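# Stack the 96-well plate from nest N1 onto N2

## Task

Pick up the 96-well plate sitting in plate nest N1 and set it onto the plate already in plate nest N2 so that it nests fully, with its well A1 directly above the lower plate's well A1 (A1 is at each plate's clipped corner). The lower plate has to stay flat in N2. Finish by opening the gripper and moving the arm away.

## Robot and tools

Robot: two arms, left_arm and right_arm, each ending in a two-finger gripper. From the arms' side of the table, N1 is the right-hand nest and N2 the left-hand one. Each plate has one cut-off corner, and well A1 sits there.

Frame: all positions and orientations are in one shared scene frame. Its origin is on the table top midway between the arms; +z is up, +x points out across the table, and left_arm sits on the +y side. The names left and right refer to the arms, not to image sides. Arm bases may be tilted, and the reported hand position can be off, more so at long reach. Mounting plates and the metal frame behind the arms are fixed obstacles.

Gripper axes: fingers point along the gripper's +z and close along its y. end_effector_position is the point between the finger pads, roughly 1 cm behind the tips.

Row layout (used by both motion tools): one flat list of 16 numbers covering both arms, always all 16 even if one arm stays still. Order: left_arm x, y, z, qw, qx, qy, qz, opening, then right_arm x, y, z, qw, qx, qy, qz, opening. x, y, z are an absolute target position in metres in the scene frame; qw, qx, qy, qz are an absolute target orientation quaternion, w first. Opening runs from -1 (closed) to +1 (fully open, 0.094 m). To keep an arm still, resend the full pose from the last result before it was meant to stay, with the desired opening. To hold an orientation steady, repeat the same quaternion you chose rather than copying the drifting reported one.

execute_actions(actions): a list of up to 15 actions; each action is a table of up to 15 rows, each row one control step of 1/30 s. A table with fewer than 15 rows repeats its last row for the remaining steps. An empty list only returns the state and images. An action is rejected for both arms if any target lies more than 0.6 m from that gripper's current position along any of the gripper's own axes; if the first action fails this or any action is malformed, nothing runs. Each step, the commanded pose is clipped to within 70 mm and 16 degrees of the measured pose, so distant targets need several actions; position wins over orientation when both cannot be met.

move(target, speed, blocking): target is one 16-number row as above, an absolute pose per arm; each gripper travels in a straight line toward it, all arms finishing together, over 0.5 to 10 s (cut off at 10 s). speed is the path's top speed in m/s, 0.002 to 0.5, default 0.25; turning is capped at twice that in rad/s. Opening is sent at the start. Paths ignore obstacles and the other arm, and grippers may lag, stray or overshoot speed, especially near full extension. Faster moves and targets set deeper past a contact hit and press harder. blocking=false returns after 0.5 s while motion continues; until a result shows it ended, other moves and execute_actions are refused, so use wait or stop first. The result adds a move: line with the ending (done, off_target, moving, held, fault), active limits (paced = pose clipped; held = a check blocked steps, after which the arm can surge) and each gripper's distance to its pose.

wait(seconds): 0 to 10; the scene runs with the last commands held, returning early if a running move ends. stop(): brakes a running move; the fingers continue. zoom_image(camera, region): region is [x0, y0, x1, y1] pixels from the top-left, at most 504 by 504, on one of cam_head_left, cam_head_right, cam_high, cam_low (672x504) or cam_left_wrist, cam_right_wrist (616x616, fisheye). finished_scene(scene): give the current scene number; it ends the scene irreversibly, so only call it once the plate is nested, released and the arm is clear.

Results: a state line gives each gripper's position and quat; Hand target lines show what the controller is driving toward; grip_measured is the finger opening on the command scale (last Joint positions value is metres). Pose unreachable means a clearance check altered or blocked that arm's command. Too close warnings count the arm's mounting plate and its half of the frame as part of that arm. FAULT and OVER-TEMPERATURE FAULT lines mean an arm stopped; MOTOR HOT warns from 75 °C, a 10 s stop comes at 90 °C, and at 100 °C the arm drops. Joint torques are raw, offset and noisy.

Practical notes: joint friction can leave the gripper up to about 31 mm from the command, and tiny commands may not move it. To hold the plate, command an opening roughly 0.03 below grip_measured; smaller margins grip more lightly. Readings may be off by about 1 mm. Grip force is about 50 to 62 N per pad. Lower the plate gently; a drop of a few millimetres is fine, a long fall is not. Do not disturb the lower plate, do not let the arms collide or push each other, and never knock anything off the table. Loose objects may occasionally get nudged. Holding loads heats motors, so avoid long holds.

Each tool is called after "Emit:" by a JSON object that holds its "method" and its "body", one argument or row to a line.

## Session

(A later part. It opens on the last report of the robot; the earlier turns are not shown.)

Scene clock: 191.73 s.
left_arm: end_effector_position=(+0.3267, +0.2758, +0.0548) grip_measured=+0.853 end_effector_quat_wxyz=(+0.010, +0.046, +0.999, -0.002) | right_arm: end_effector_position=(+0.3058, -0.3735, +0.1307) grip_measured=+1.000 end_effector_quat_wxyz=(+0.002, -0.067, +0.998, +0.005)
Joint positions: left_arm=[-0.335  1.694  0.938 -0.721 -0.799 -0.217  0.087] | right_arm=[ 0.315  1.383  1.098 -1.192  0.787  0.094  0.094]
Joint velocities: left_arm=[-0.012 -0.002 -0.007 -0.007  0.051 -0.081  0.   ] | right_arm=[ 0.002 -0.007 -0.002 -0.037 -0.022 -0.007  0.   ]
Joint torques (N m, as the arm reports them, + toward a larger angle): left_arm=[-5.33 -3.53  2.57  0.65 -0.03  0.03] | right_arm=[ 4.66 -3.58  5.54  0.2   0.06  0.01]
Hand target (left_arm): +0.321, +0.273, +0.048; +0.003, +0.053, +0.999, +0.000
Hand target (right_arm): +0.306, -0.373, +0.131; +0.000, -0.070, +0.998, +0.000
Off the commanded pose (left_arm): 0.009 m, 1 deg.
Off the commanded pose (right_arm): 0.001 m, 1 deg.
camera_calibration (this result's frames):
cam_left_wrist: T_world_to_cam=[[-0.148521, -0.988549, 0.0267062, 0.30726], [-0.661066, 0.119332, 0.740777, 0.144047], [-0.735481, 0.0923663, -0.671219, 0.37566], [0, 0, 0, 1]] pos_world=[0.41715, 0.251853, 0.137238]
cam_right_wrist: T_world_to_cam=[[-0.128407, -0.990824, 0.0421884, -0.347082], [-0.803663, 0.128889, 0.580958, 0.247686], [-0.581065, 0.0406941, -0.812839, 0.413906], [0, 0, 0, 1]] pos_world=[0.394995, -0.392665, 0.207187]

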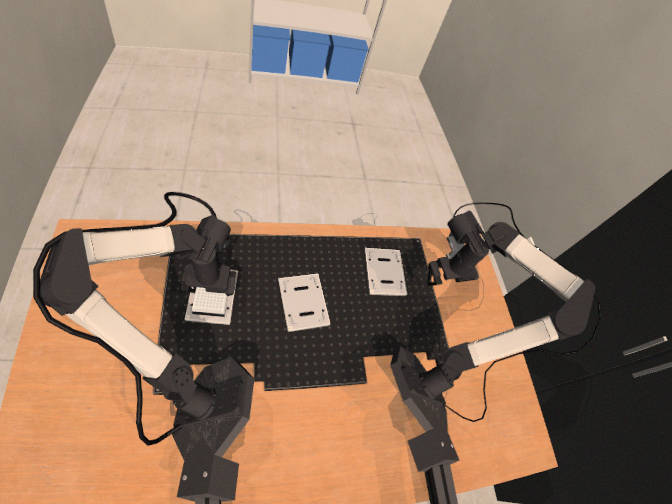

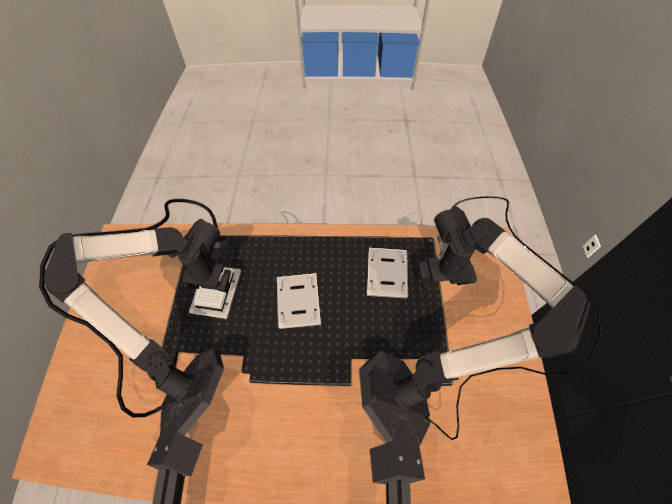

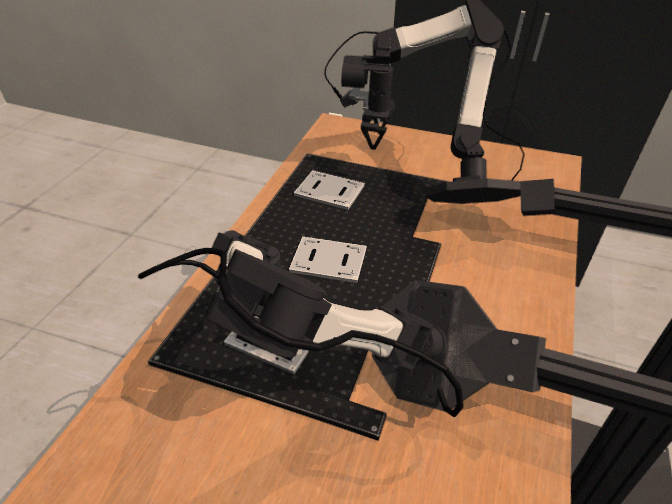

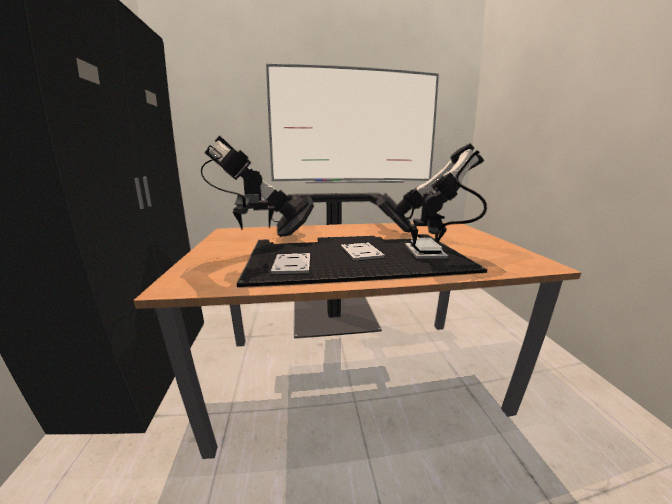

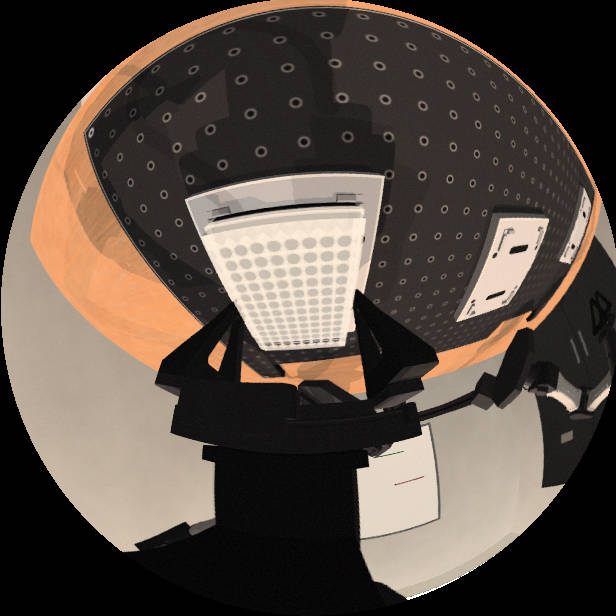

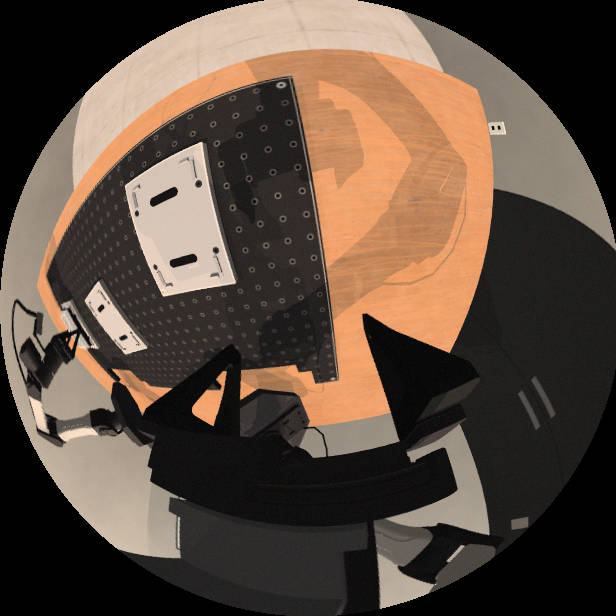

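Emit:
{"method": "execute_actions", "body": {
  "actions": [
    [[0.321,0.273,0.048,0.003,0.053,0.998,0,1,0.306,-0.373,0.131,0,-0.07,0.997,0,1]]
  ]
}}

Emit:
{"method": "move", "body": {
  "target": [0.33,0.28,0.105,0,0.043,0.998,0,1,0.306,-0.373,0.131,0,-0.07,0.997,0,1],
  "speed": 0.08
}}

Emit:
{"method": "move", "body": {
  "target": [0.427,0.268,0.10,0,0.74,0.672,0,-0.9,0.306,-0.373,0.131,0,-0.07,0.997,0,1],
  "speed": 0.4
}}

Emit:
{"method": "move", "body": {
  "target": [0.418,0.266,0.047,0,0.74,0.672,0,-0.9,0.306,-0.373,0.131,0,-0.07,0.997,0,1],
  "speed": 0.06
}}

Scene clock: 198.73 s.
left_arm: end_effector_position=(+0.3268, +0.2757, +0.0548) grip_measured=+1.000 end_effector_quat_wxyz=(+0.010, +0.046, +0.999, -0.002) | right_arm: end_effector_position=(+0.3058, -0.3735, +0.1307) grip_measured=+1.000 end_effector_quat_wxyz=(+0.002, -0.067, +0.998, +0.005)
Joint positions: left_arm=[-0.335  1.694  0.938 -0.721 -0.799 -0.217  0.094] | right_arm=[ 0.315  1.383  1.098 -1.192  0.787  0.094  0.094]
Joint velocities: left_arm=[-0.012  0.002  0.007  0.066 -0.022 -0.007  0.   ] | right_arm=[-0.017 -0.017 -0.002 -0.022  0.022  0.007  0.   ]
Joint torques (N m, as the arm reports them, + toward a larger angle): left_arm=[-5.35 -3.47  2.57  0.65 -0.05  0.03] | right_arm=[ 4.65 -3.59  5.54  0.2   0.07  0.01]
Hand target (left_arm): +0.321, +0.273, +0.048; +0.003, +0.053, +0.999, +0.000
Hand target (right_arm): +0.306, -0.373, +0.131; +0.000, -0.070, +0.998, +0.000
Off the commanded pose (left_arm): 0.009 m, 1 deg.
Off the commanded pose (right_arm): 0.001 m, 1 deg.
camera_calibration (this result's frames):
cam_left_wrist: T_world_to_cam=[[-0.147994, -0.988625, 0.026802, 0.30708], [-0.661505, 0.119098, 0.740424, 0.14437], [-0.735194, 0.0918487, -0.671606, 0.37584], [0, 0, 0, 1]] pos_world=[0.417263, 0.251872, 0.137291]
cam_right_wrist: T_world_to_cam=[[-0.128407, -0.990824, 0.0421884, -0.347082], [-0.803663, 0.128889, 0.580958, 0.247686], [-0.581065, 0.0406941, -0.812839, 0.413906], [0, 0, 0, 1]] pos_world=[0.394995, -0.392665, 0.207187]

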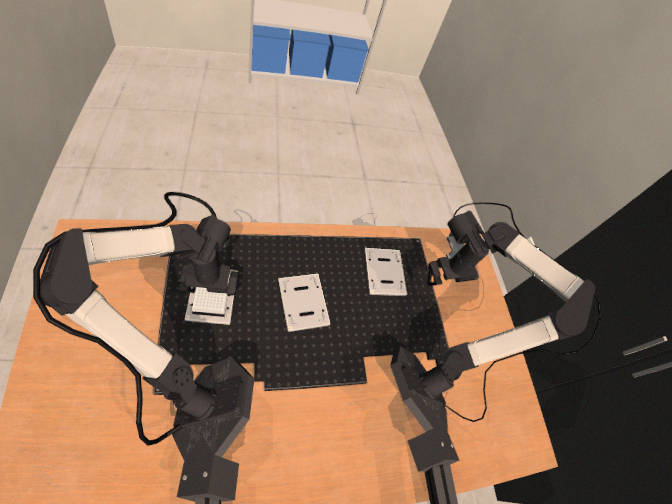

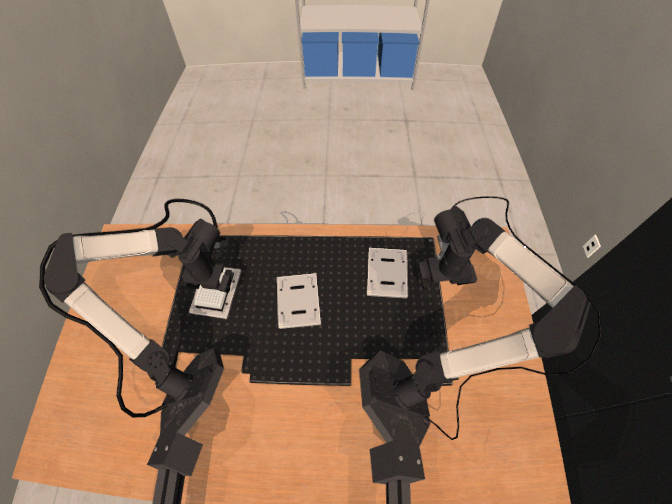

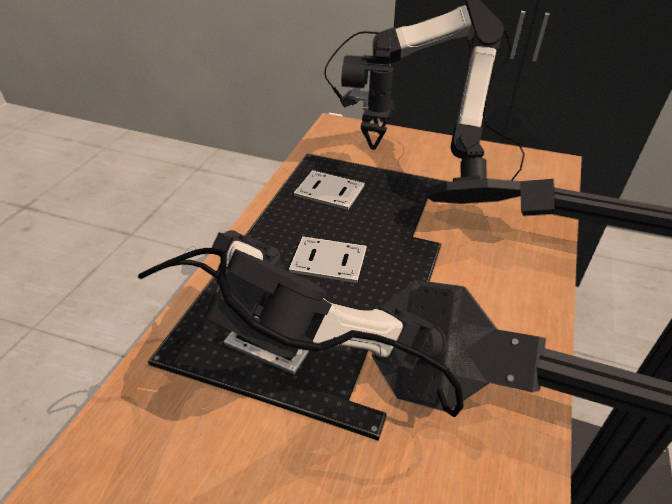

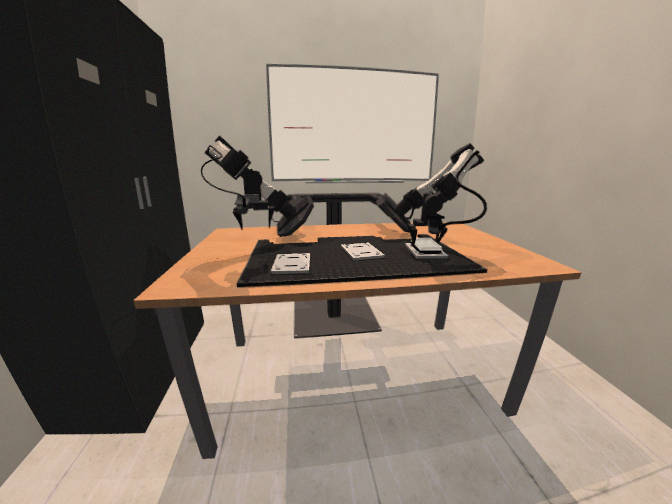

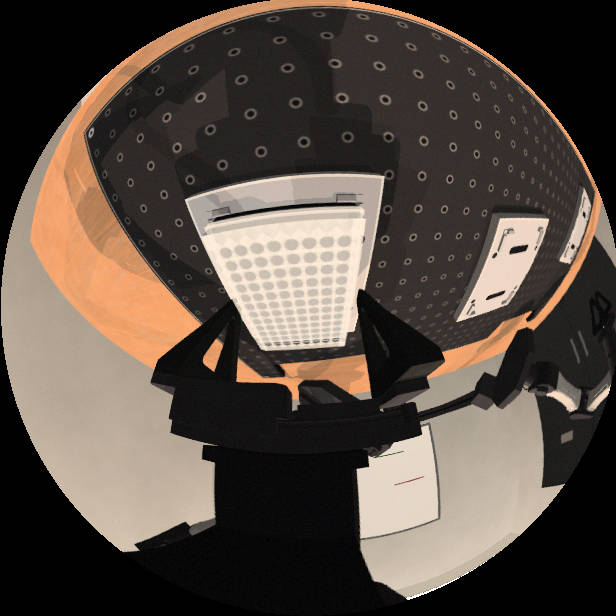

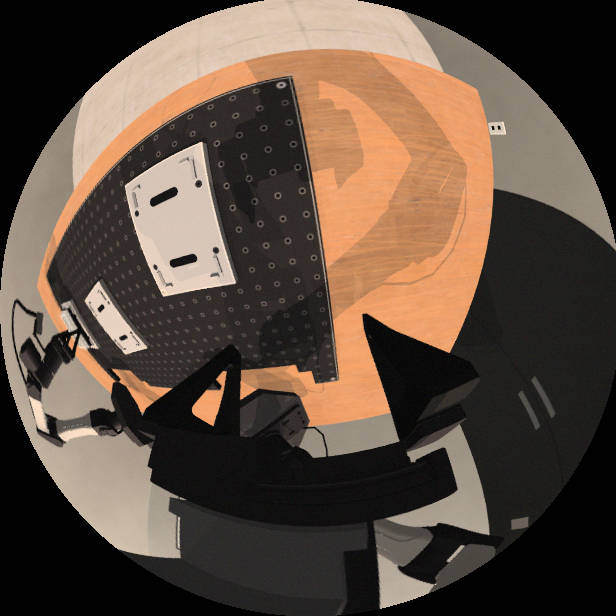

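Scene clock: 199.93 s.
left_arm: end_effector_position=(+0.3239, +0.2768, +0.0969) grip_measured=+1.000 end_effector_quat_wxyz=(-0.006, +0.054, +0.999, +0.003) | right_arm: end_effector_position=(+0.3058, -0.3735, +0.1307) grip_measured=+1.000 end_effector_quat_wxyz=(+0.002, -0.067, +0.998, +0.005)
Joint positions: left_arm=[-0.442  1.694  1.068 -1.011 -0.799 -0.391  0.094] | right_arm=[ 0.315  1.383  1.098 -1.192  0.787  0.094  0.094]
Joint velocities: left_arm=[-0.002 -0.017  0.012 -0.037  0.007  0.037  0.   ] | right_arm=[-0.017  0.002  0.002  0.007 -0.022 -0.022  0.   ]
Joint torques (N m, as the arm reports them, + toward a larger angle): left_arm=[-6.54 -5.19  6.18  0.1  -0.02 -0.16] | right_arm=[ 4.66 -3.6   5.52  0.2   0.06  0.01]
Hand target (left_arm): +0.329, +0.280, +0.105; +0.001, +0.043, +0.999, -0.002
Hand target (right_arm): +0.306, -0.373, +0.131; +0.000, -0.070, +0.998, +0.000
Off the commanded pose (left_arm): 0.011 m, 1 deg.
Off the commanded pose (right_arm): 0.001 m, 1 deg.
move: off_target (left_arm)
camera_calibration (this result's frames):
cam_left_wrist: T_world_to_cam=[[-0.162496, -0.986511, 0.0197612, 0.311406], [-0.635488, 0.119955, 0.762736, 0.100309], [-0.754818, 0.111384, -0.646408, 0.400335], [0, 0, 0, 1]] pos_world=[0.416528, 0.250582, 0.176117]
cam_right_wrist: T_world_to_cam=[[-0.128407, -0.990824, 0.0421884, -0.347082], [-0.803663, 0.128889, 0.580958, 0.247686], [-0.581065, 0.0406941, -0.812839, 0.413906], [0, 0, 0, 1]] pos_world=[0.394995, -0.392665, 0.207187]

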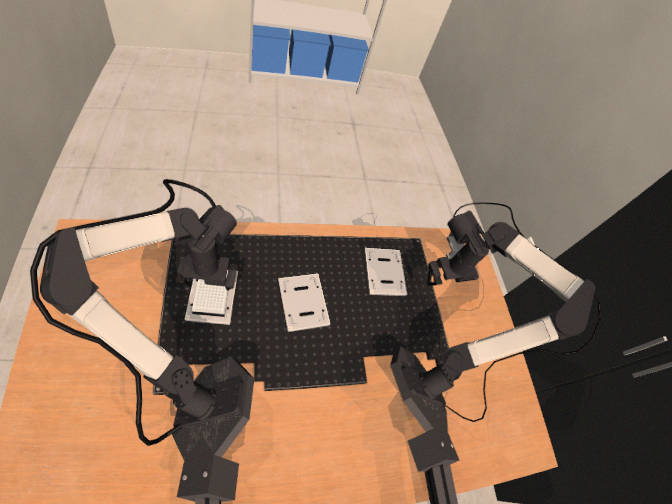

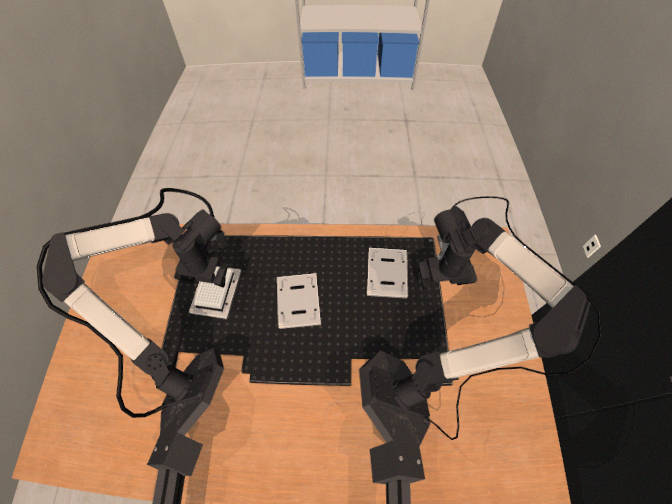

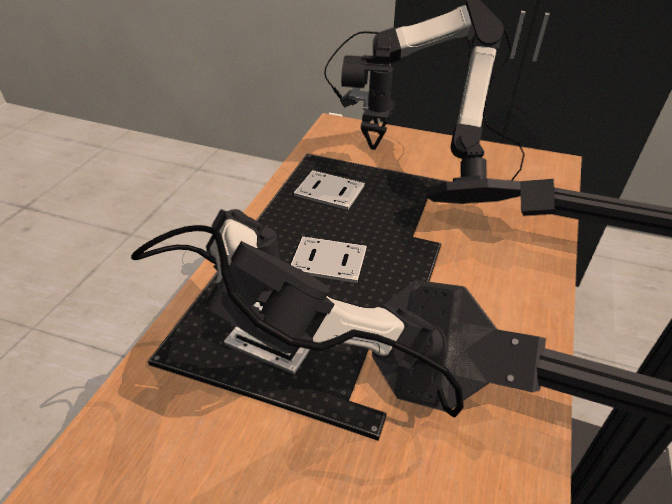

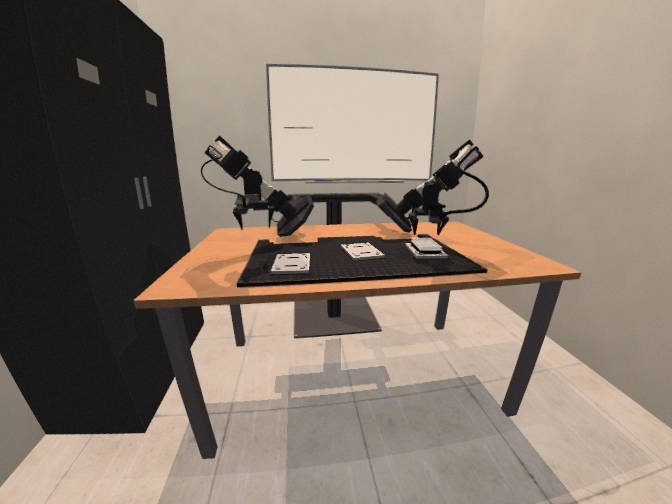

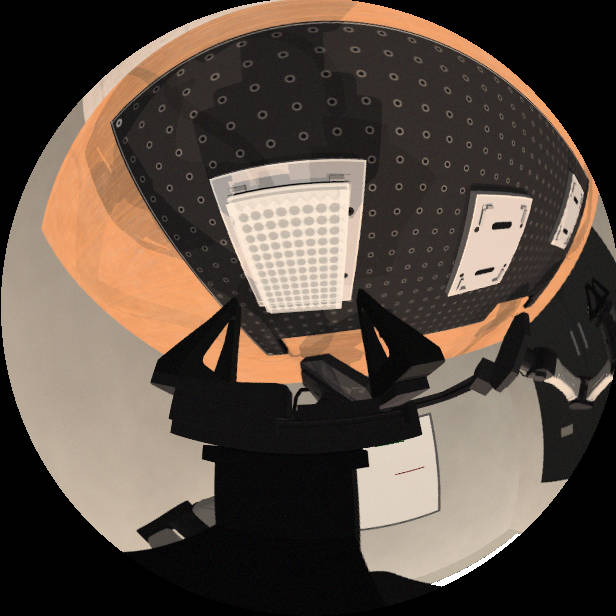

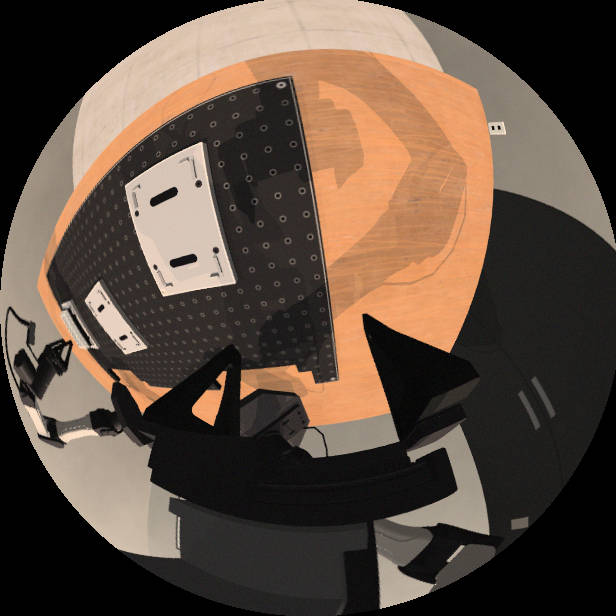

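Scene clock: 202.60 s.
left_arm: end_effector_position=(+0.4254, +0.2678, +0.1055) grip_measured=-0.898 end_effector_quat_wxyz=(+0.008, +0.734, +0.679, +0.003) | right_arm: end_effector_position=(+0.3058, -0.3735, +0.1307) grip_measured=+1.000 end_effector_quat_wxyz=(+0.002, -0.067, +0.998, +0.005)
Joint positions: left_arm=[-0.386  1.966  1.54  -1.109 -0.8    1.263  0.005] | right_arm=[ 0.315  1.383  1.098 -1.192  0.787  0.094  0.094]
Joint velocities: left_arm=[-0.002 -0.007  0.022 -0.007 -0.037 -0.051  0.001] | right_arm=[-0.002 -0.012 -0.002 -0.022  0.022  0.066  0.   ]
Joint torques (N m, as the arm reports them, + toward a larger angle): left_arm=[-7.32 -4.72  6.37  0.08  0.05  0.03] | right_arm=[ 4.65 -3.58  5.52  0.2   0.07  0.01]
Hand target (left_arm): +0.427, +0.268, +0.102; -0.001, +0.740, +0.672, +0.001
Hand target (right_arm): +0.306, -0.373, +0.131; +0.000, -0.070, +0.998, +0.000
Off the commanded pose (left_arm): 0.006 m, 1 deg.
Off the commanded pose (right_arm): 0.001 m, 1 deg.
move: done
camera_calibration (this result's frames):
cam_left_wrist: T_world_to_cam=[[-0.991, 0.133576, 0.00869579, 0.372456], [0.0946335, 0.653181, 0.751265, -0.292861], [0.0946708, 0.745327, -0.659943, -0.0461899], [0, 0, 0, 1]] pos_world=[0.401191, 0.175967, 0.186295]
cam_right_wrist: T_world_to_cam=[[-0.128407, -0.990824, 0.0421884, -0.347082], [-0.803663, 0.128889, 0.580958, 0.247686], [-0.581065, 0.0406941, -0.812839, 0.413906], [0, 0, 0, 1]] pos_world=[0.394995, -0.392665, 0.207187]

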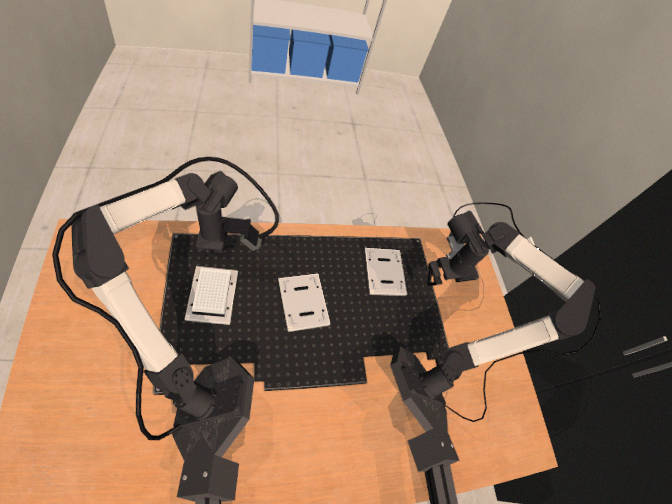

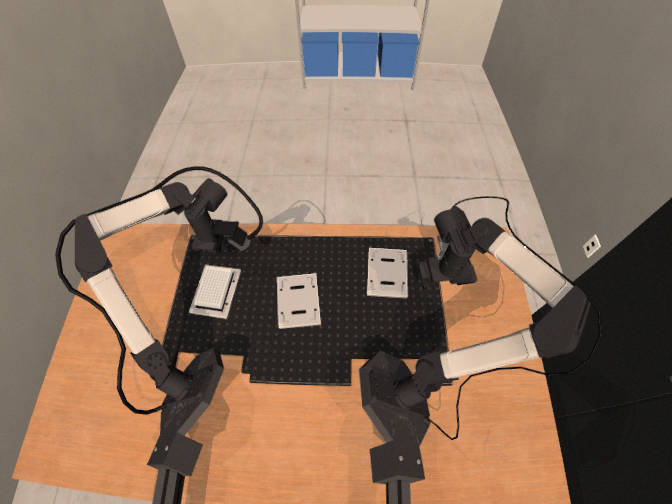

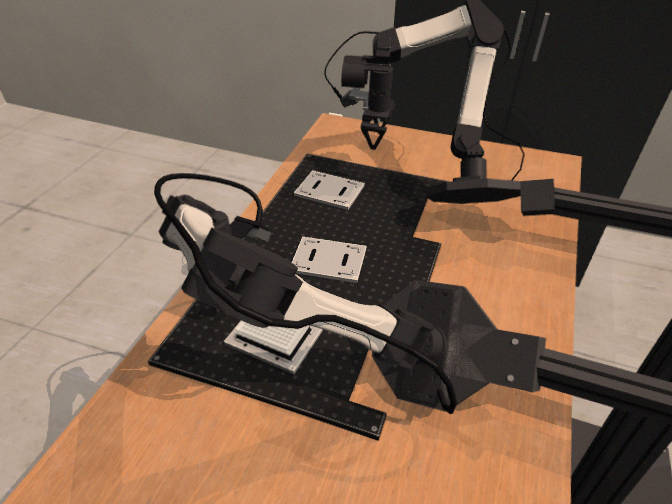

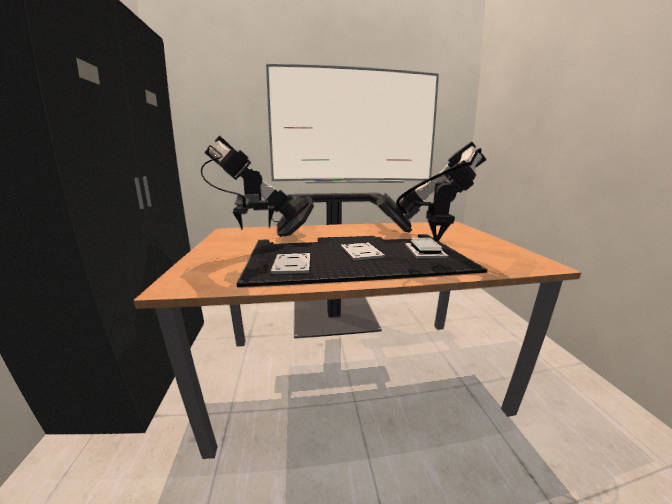

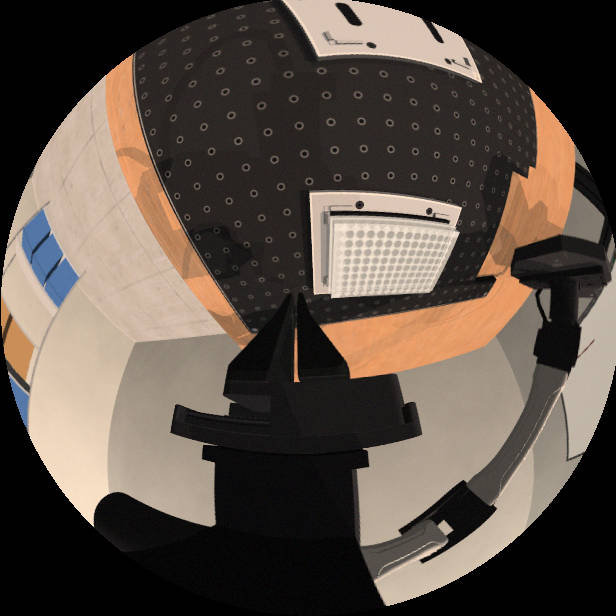

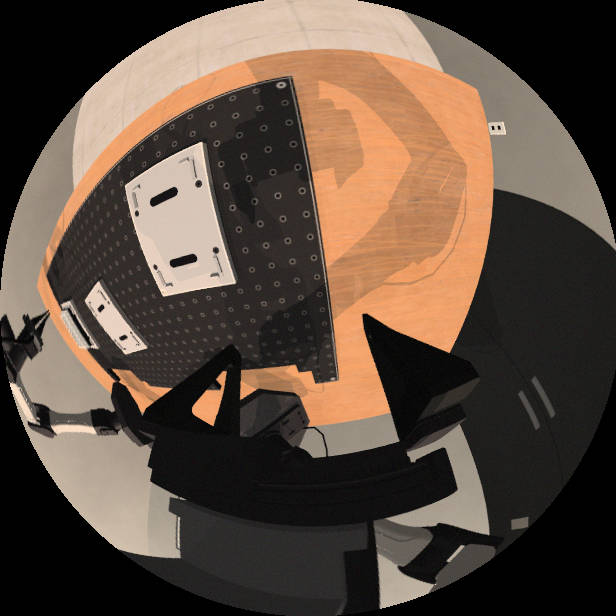

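Scene clock: 204.07 s.
left_arm: end_effector_position=(+0.4263, +0.2735, +0.0587) grip_measured=-0.898 end_effector_quat_wxyz=(+0.007, +0.731, +0.682, +0.008) | right_arm: end_effector_position=(+0.3058, -0.3735, +0.1307) grip_measured=+1.000 end_effector_quat_wxyz=(+0.002, -0.067, +0.998, +0.005)
Joint positions: left_arm=[-0.287  1.966  1.416 -0.878 -0.8    1.4    0.005] | right_arm=[ 0.315  1.383  1.098 -1.192  0.787  0.094  0.094]
Joint velocities: left_arm=[ 0.007  0.002  0.007 -0.081 -0.081 -0.007 -0.001] | right_arm=[ 0.007 -0.017  0.002 -0.022 -0.007  0.007  0.   ]
Joint torques (N m, as the arm reports them, + toward a larger angle): left_arm=[-7.38 -4.91  2.54  0.51  0.1   0.06] | right_arm=[ 4.66 -3.59  5.52  0.2   0.06  0.01]
Hand target (left_arm): +0.418, +0.266, +0.047; -0.002, +0.740, +0.672, +0.000
Hand target (right_arm): +0.306, -0.373, +0.131; +0.000, -0.070, +0.998, +0.000
Off the commanded pose (left_arm): 0.016 m, 2 deg.
Off the commanded pose (right_arm): 0.001 m, 1 deg.
move: off_target (left_arm)
camera_calibration (this result's frames):
cam_left_wrist: T_world_to_cam=[[-0.992054, 0.125776, 0.00288542, 0.375929], [0.0844468, 0.648721, 0.756327, -0.2562], [0.0932559, 0.750561, -0.654188, -0.0826144], [0, 0, 0, 1]] pos_world=[0.402282, 0.180926, 0.13864]
cam_right_wrist: T_world_to_cam=[[-0.128407, -0.990824, 0.0421884, -0.347082], [-0.803663, 0.128889, 0.580958, 0.247686], [-0.581065, 0.0406941, -0.812839, 0.413906], [0, 0, 0, 1]] pos_world=[0.394995, -0.392665, 0.207187]

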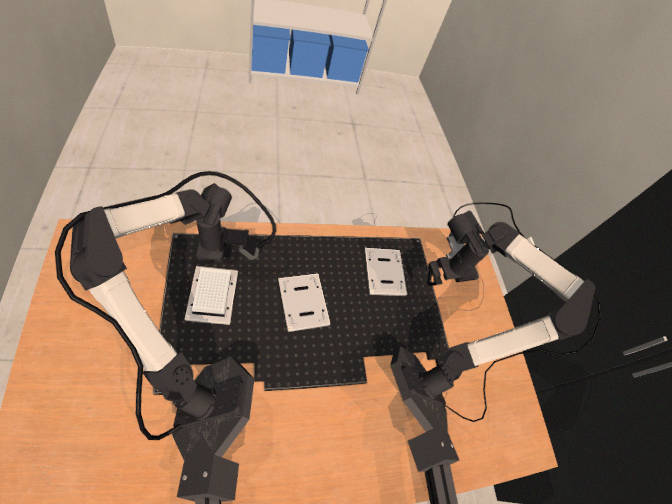

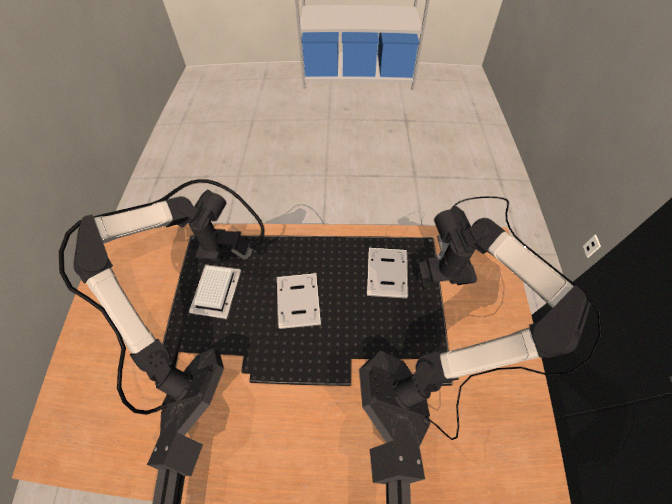

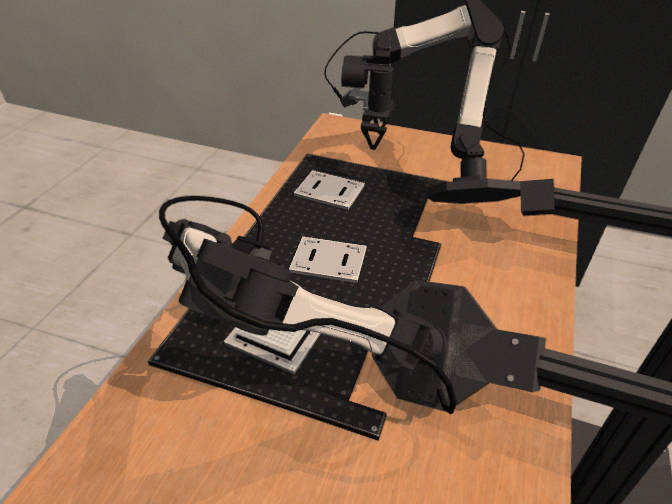

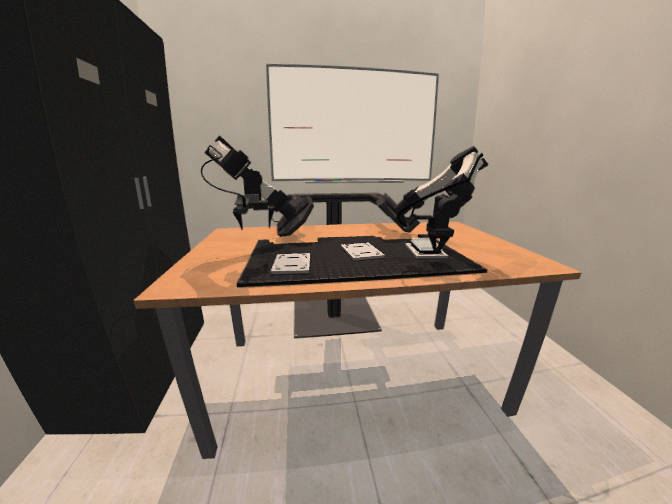

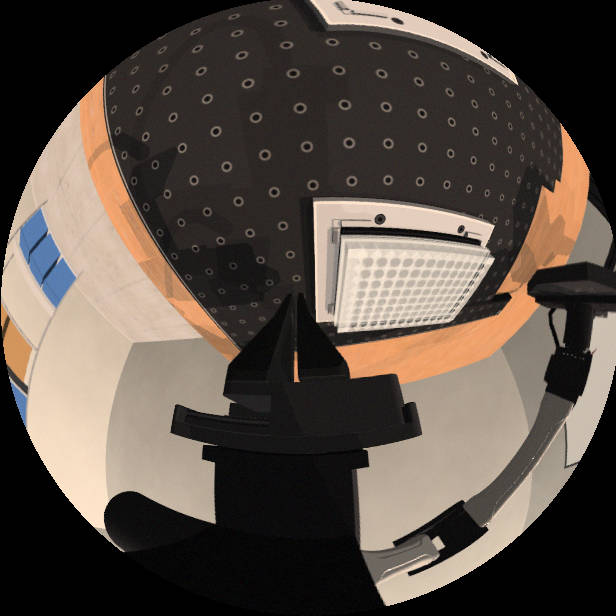

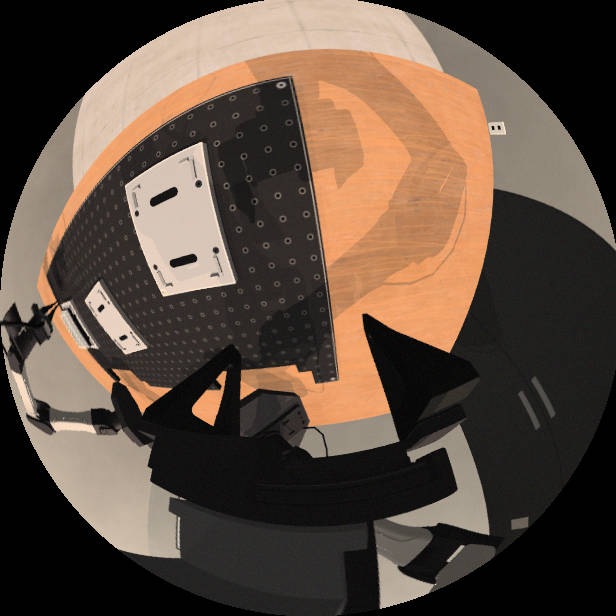

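Emit:
{"method": "zoom_image", "body": {
  "camera": "cam_left_wrist",
  "region": [300,190,510,350]
}}

Emit:
{"method": "execute_actions", "body": {
  "actions": [
    [[0.420,0.268,0.050,0,0.738,0.675,0,0.1,0.306,-0.373,0.131,0,-0.07,0.997,0,1]],
    [[0.420,0.268,0.050,0,0.738,0.675,0,0.2,0.306,-0.373,0.131,0,-0.07,0.997,0,1]],
    [[0.420,0.268,0.050,0,0.738,0.675,0,0.26,0.306,-0.373,0.131,0,-0.07,0.997,0,1]]
  ]
}}

Emit:
{"method": "zoom_image", "body": {
  "camera": "cam_left_wrist",
  "region": [300,190,510,350]
}}

Region (300, 190, 510, 350) of cam_left_wrist's 616x616 image, scaled by 2.400, with more detail than that image has; it fills the top 384 rows of this view, and the rest is white.

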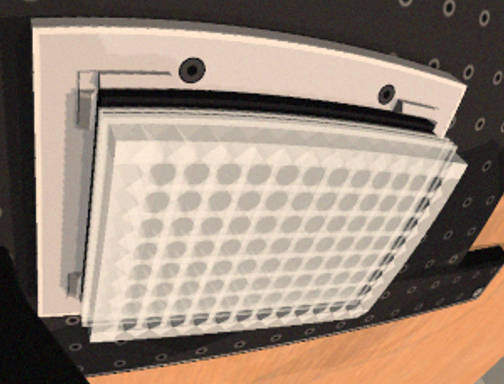

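Scene clock: 210.13 s.
left_arm: end_effector_position=(+0.4266, +0.2735, +0.0587) grip_measured=+0.257 end_effector_quat_wxyz=(+0.008, +0.731, +0.682, +0.008) | right_arm: end_effector_position=(+0.3058, -0.3735, +0.1307) grip_measured=+1.000 end_effector_quat_wxyz=(+0.002, -0.067, +0.998, +0.005)
Joint positions: left_arm=[-0.287  1.966  1.416 -0.876 -0.8    1.401  0.059] | right_arm=[ 0.315  1.383  1.098 -1.192  0.787  0.094  0.094]
Joint velocities: left_arm=[-0.012 -0.007 -0.002  0.051  0.007 -0.022  0.001] | right_arm=[-0.017  0.002 -0.002 -0.081 -0.007 -0.095  0.   ]
Joint torques (N m, as the arm reports them, + toward a larger angle): left_arm=[-7.52 -5.19  3.23  0.39  0.13  0.  ] | right_arm=[ 4.66 -3.6   5.52  0.2   0.06  0.01]
Hand target (left_arm): +0.420, +0.268, +0.050; +0.000, +0.738, +0.675, +0.000
Hand target (right_arm): +0.306, -0.373, +0.131; +0.000, -0.070, +0.998, +0.000
Off the commanded pose (left_arm): 0.012 m, 2 deg.
Off the commanded pose (right_arm): 0.001 m, 1 deg.
camera_calibration (this result's frames):
cam_left_wrist: T_world_to_cam=[[-0.992037, 0.125941, 0.00156546, 0.376321], [0.0835778, 0.648944, 0.756232, -0.255863], [0.0942244, 0.750341, -0.654302, -0.0829229], [0, 0, 0, 1]] pos_world=[0.402522, 0.180867, 0.138646]
cam_right_wrist: T_world_to_cam=[[-0.128407, -0.990824, 0.0421884, -0.347082], [-0.803663, 0.128889, 0.580958, 0.247686], [-0.581065, 0.0406941, -0.812839, 0.413906], [0, 0, 0, 1]] pos_world=[0.394995, -0.392665, 0.207187]

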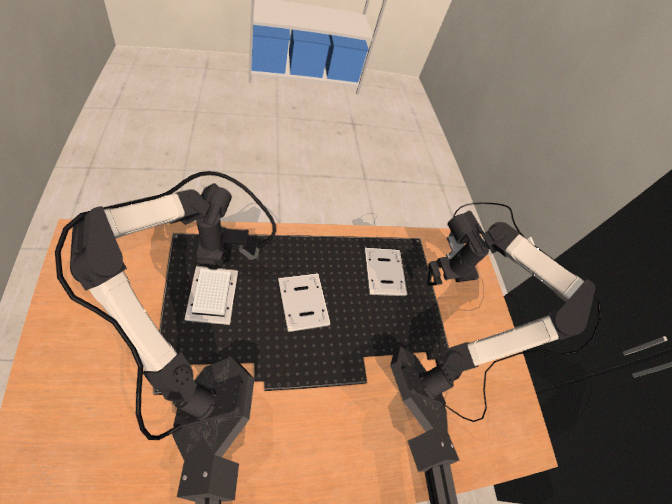

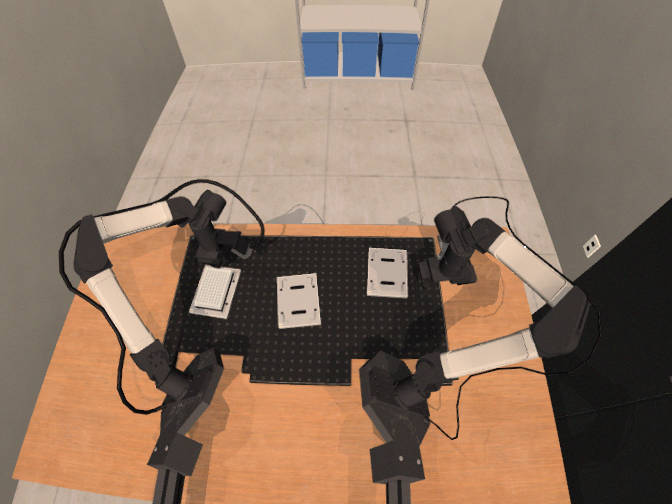

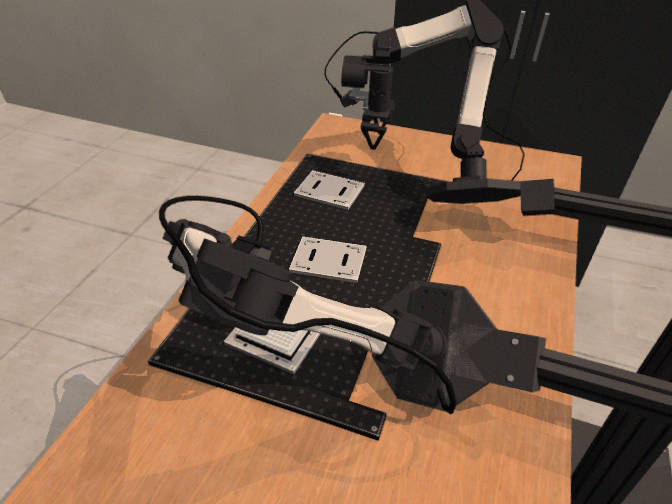

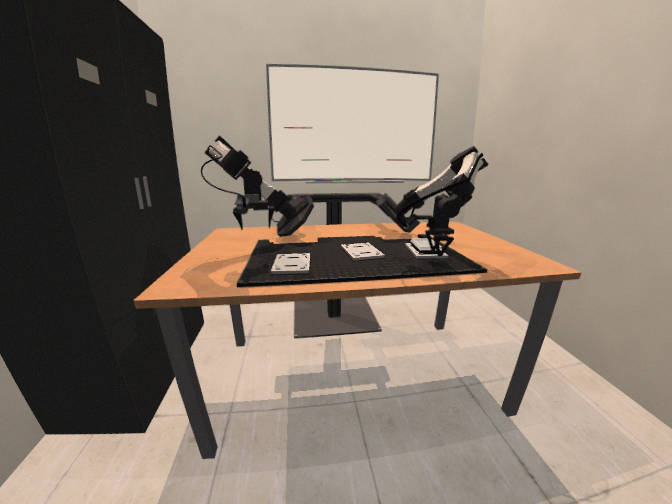

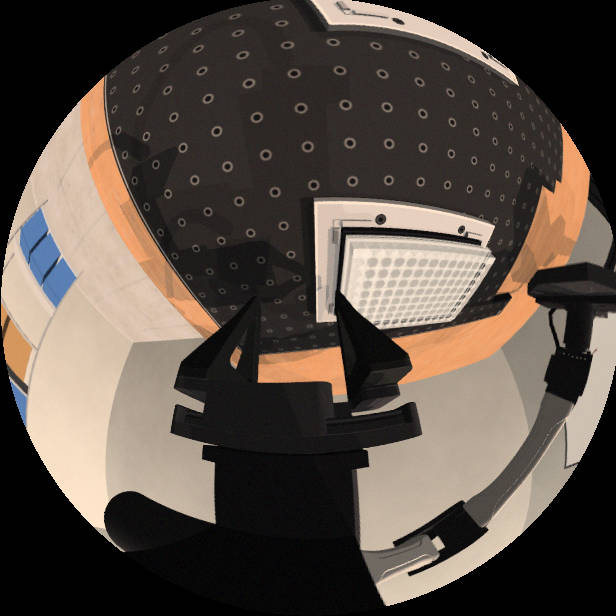

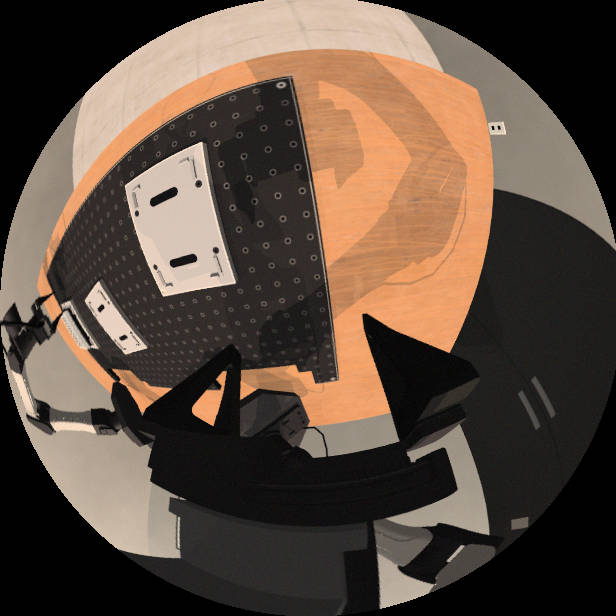

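Region (300, 190, 510, 350) of cam_left_wrist's 616x616 image, scaled by 2.400, with more detail than that image has; it fills the top 384 rows of this view, and the rest is white.

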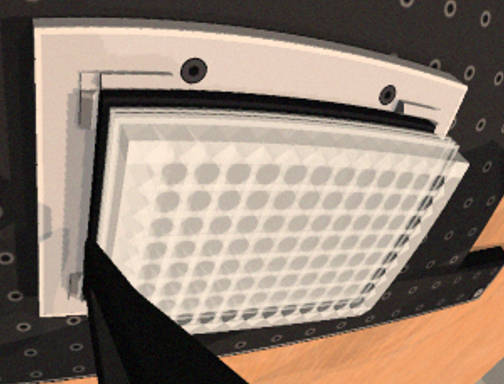

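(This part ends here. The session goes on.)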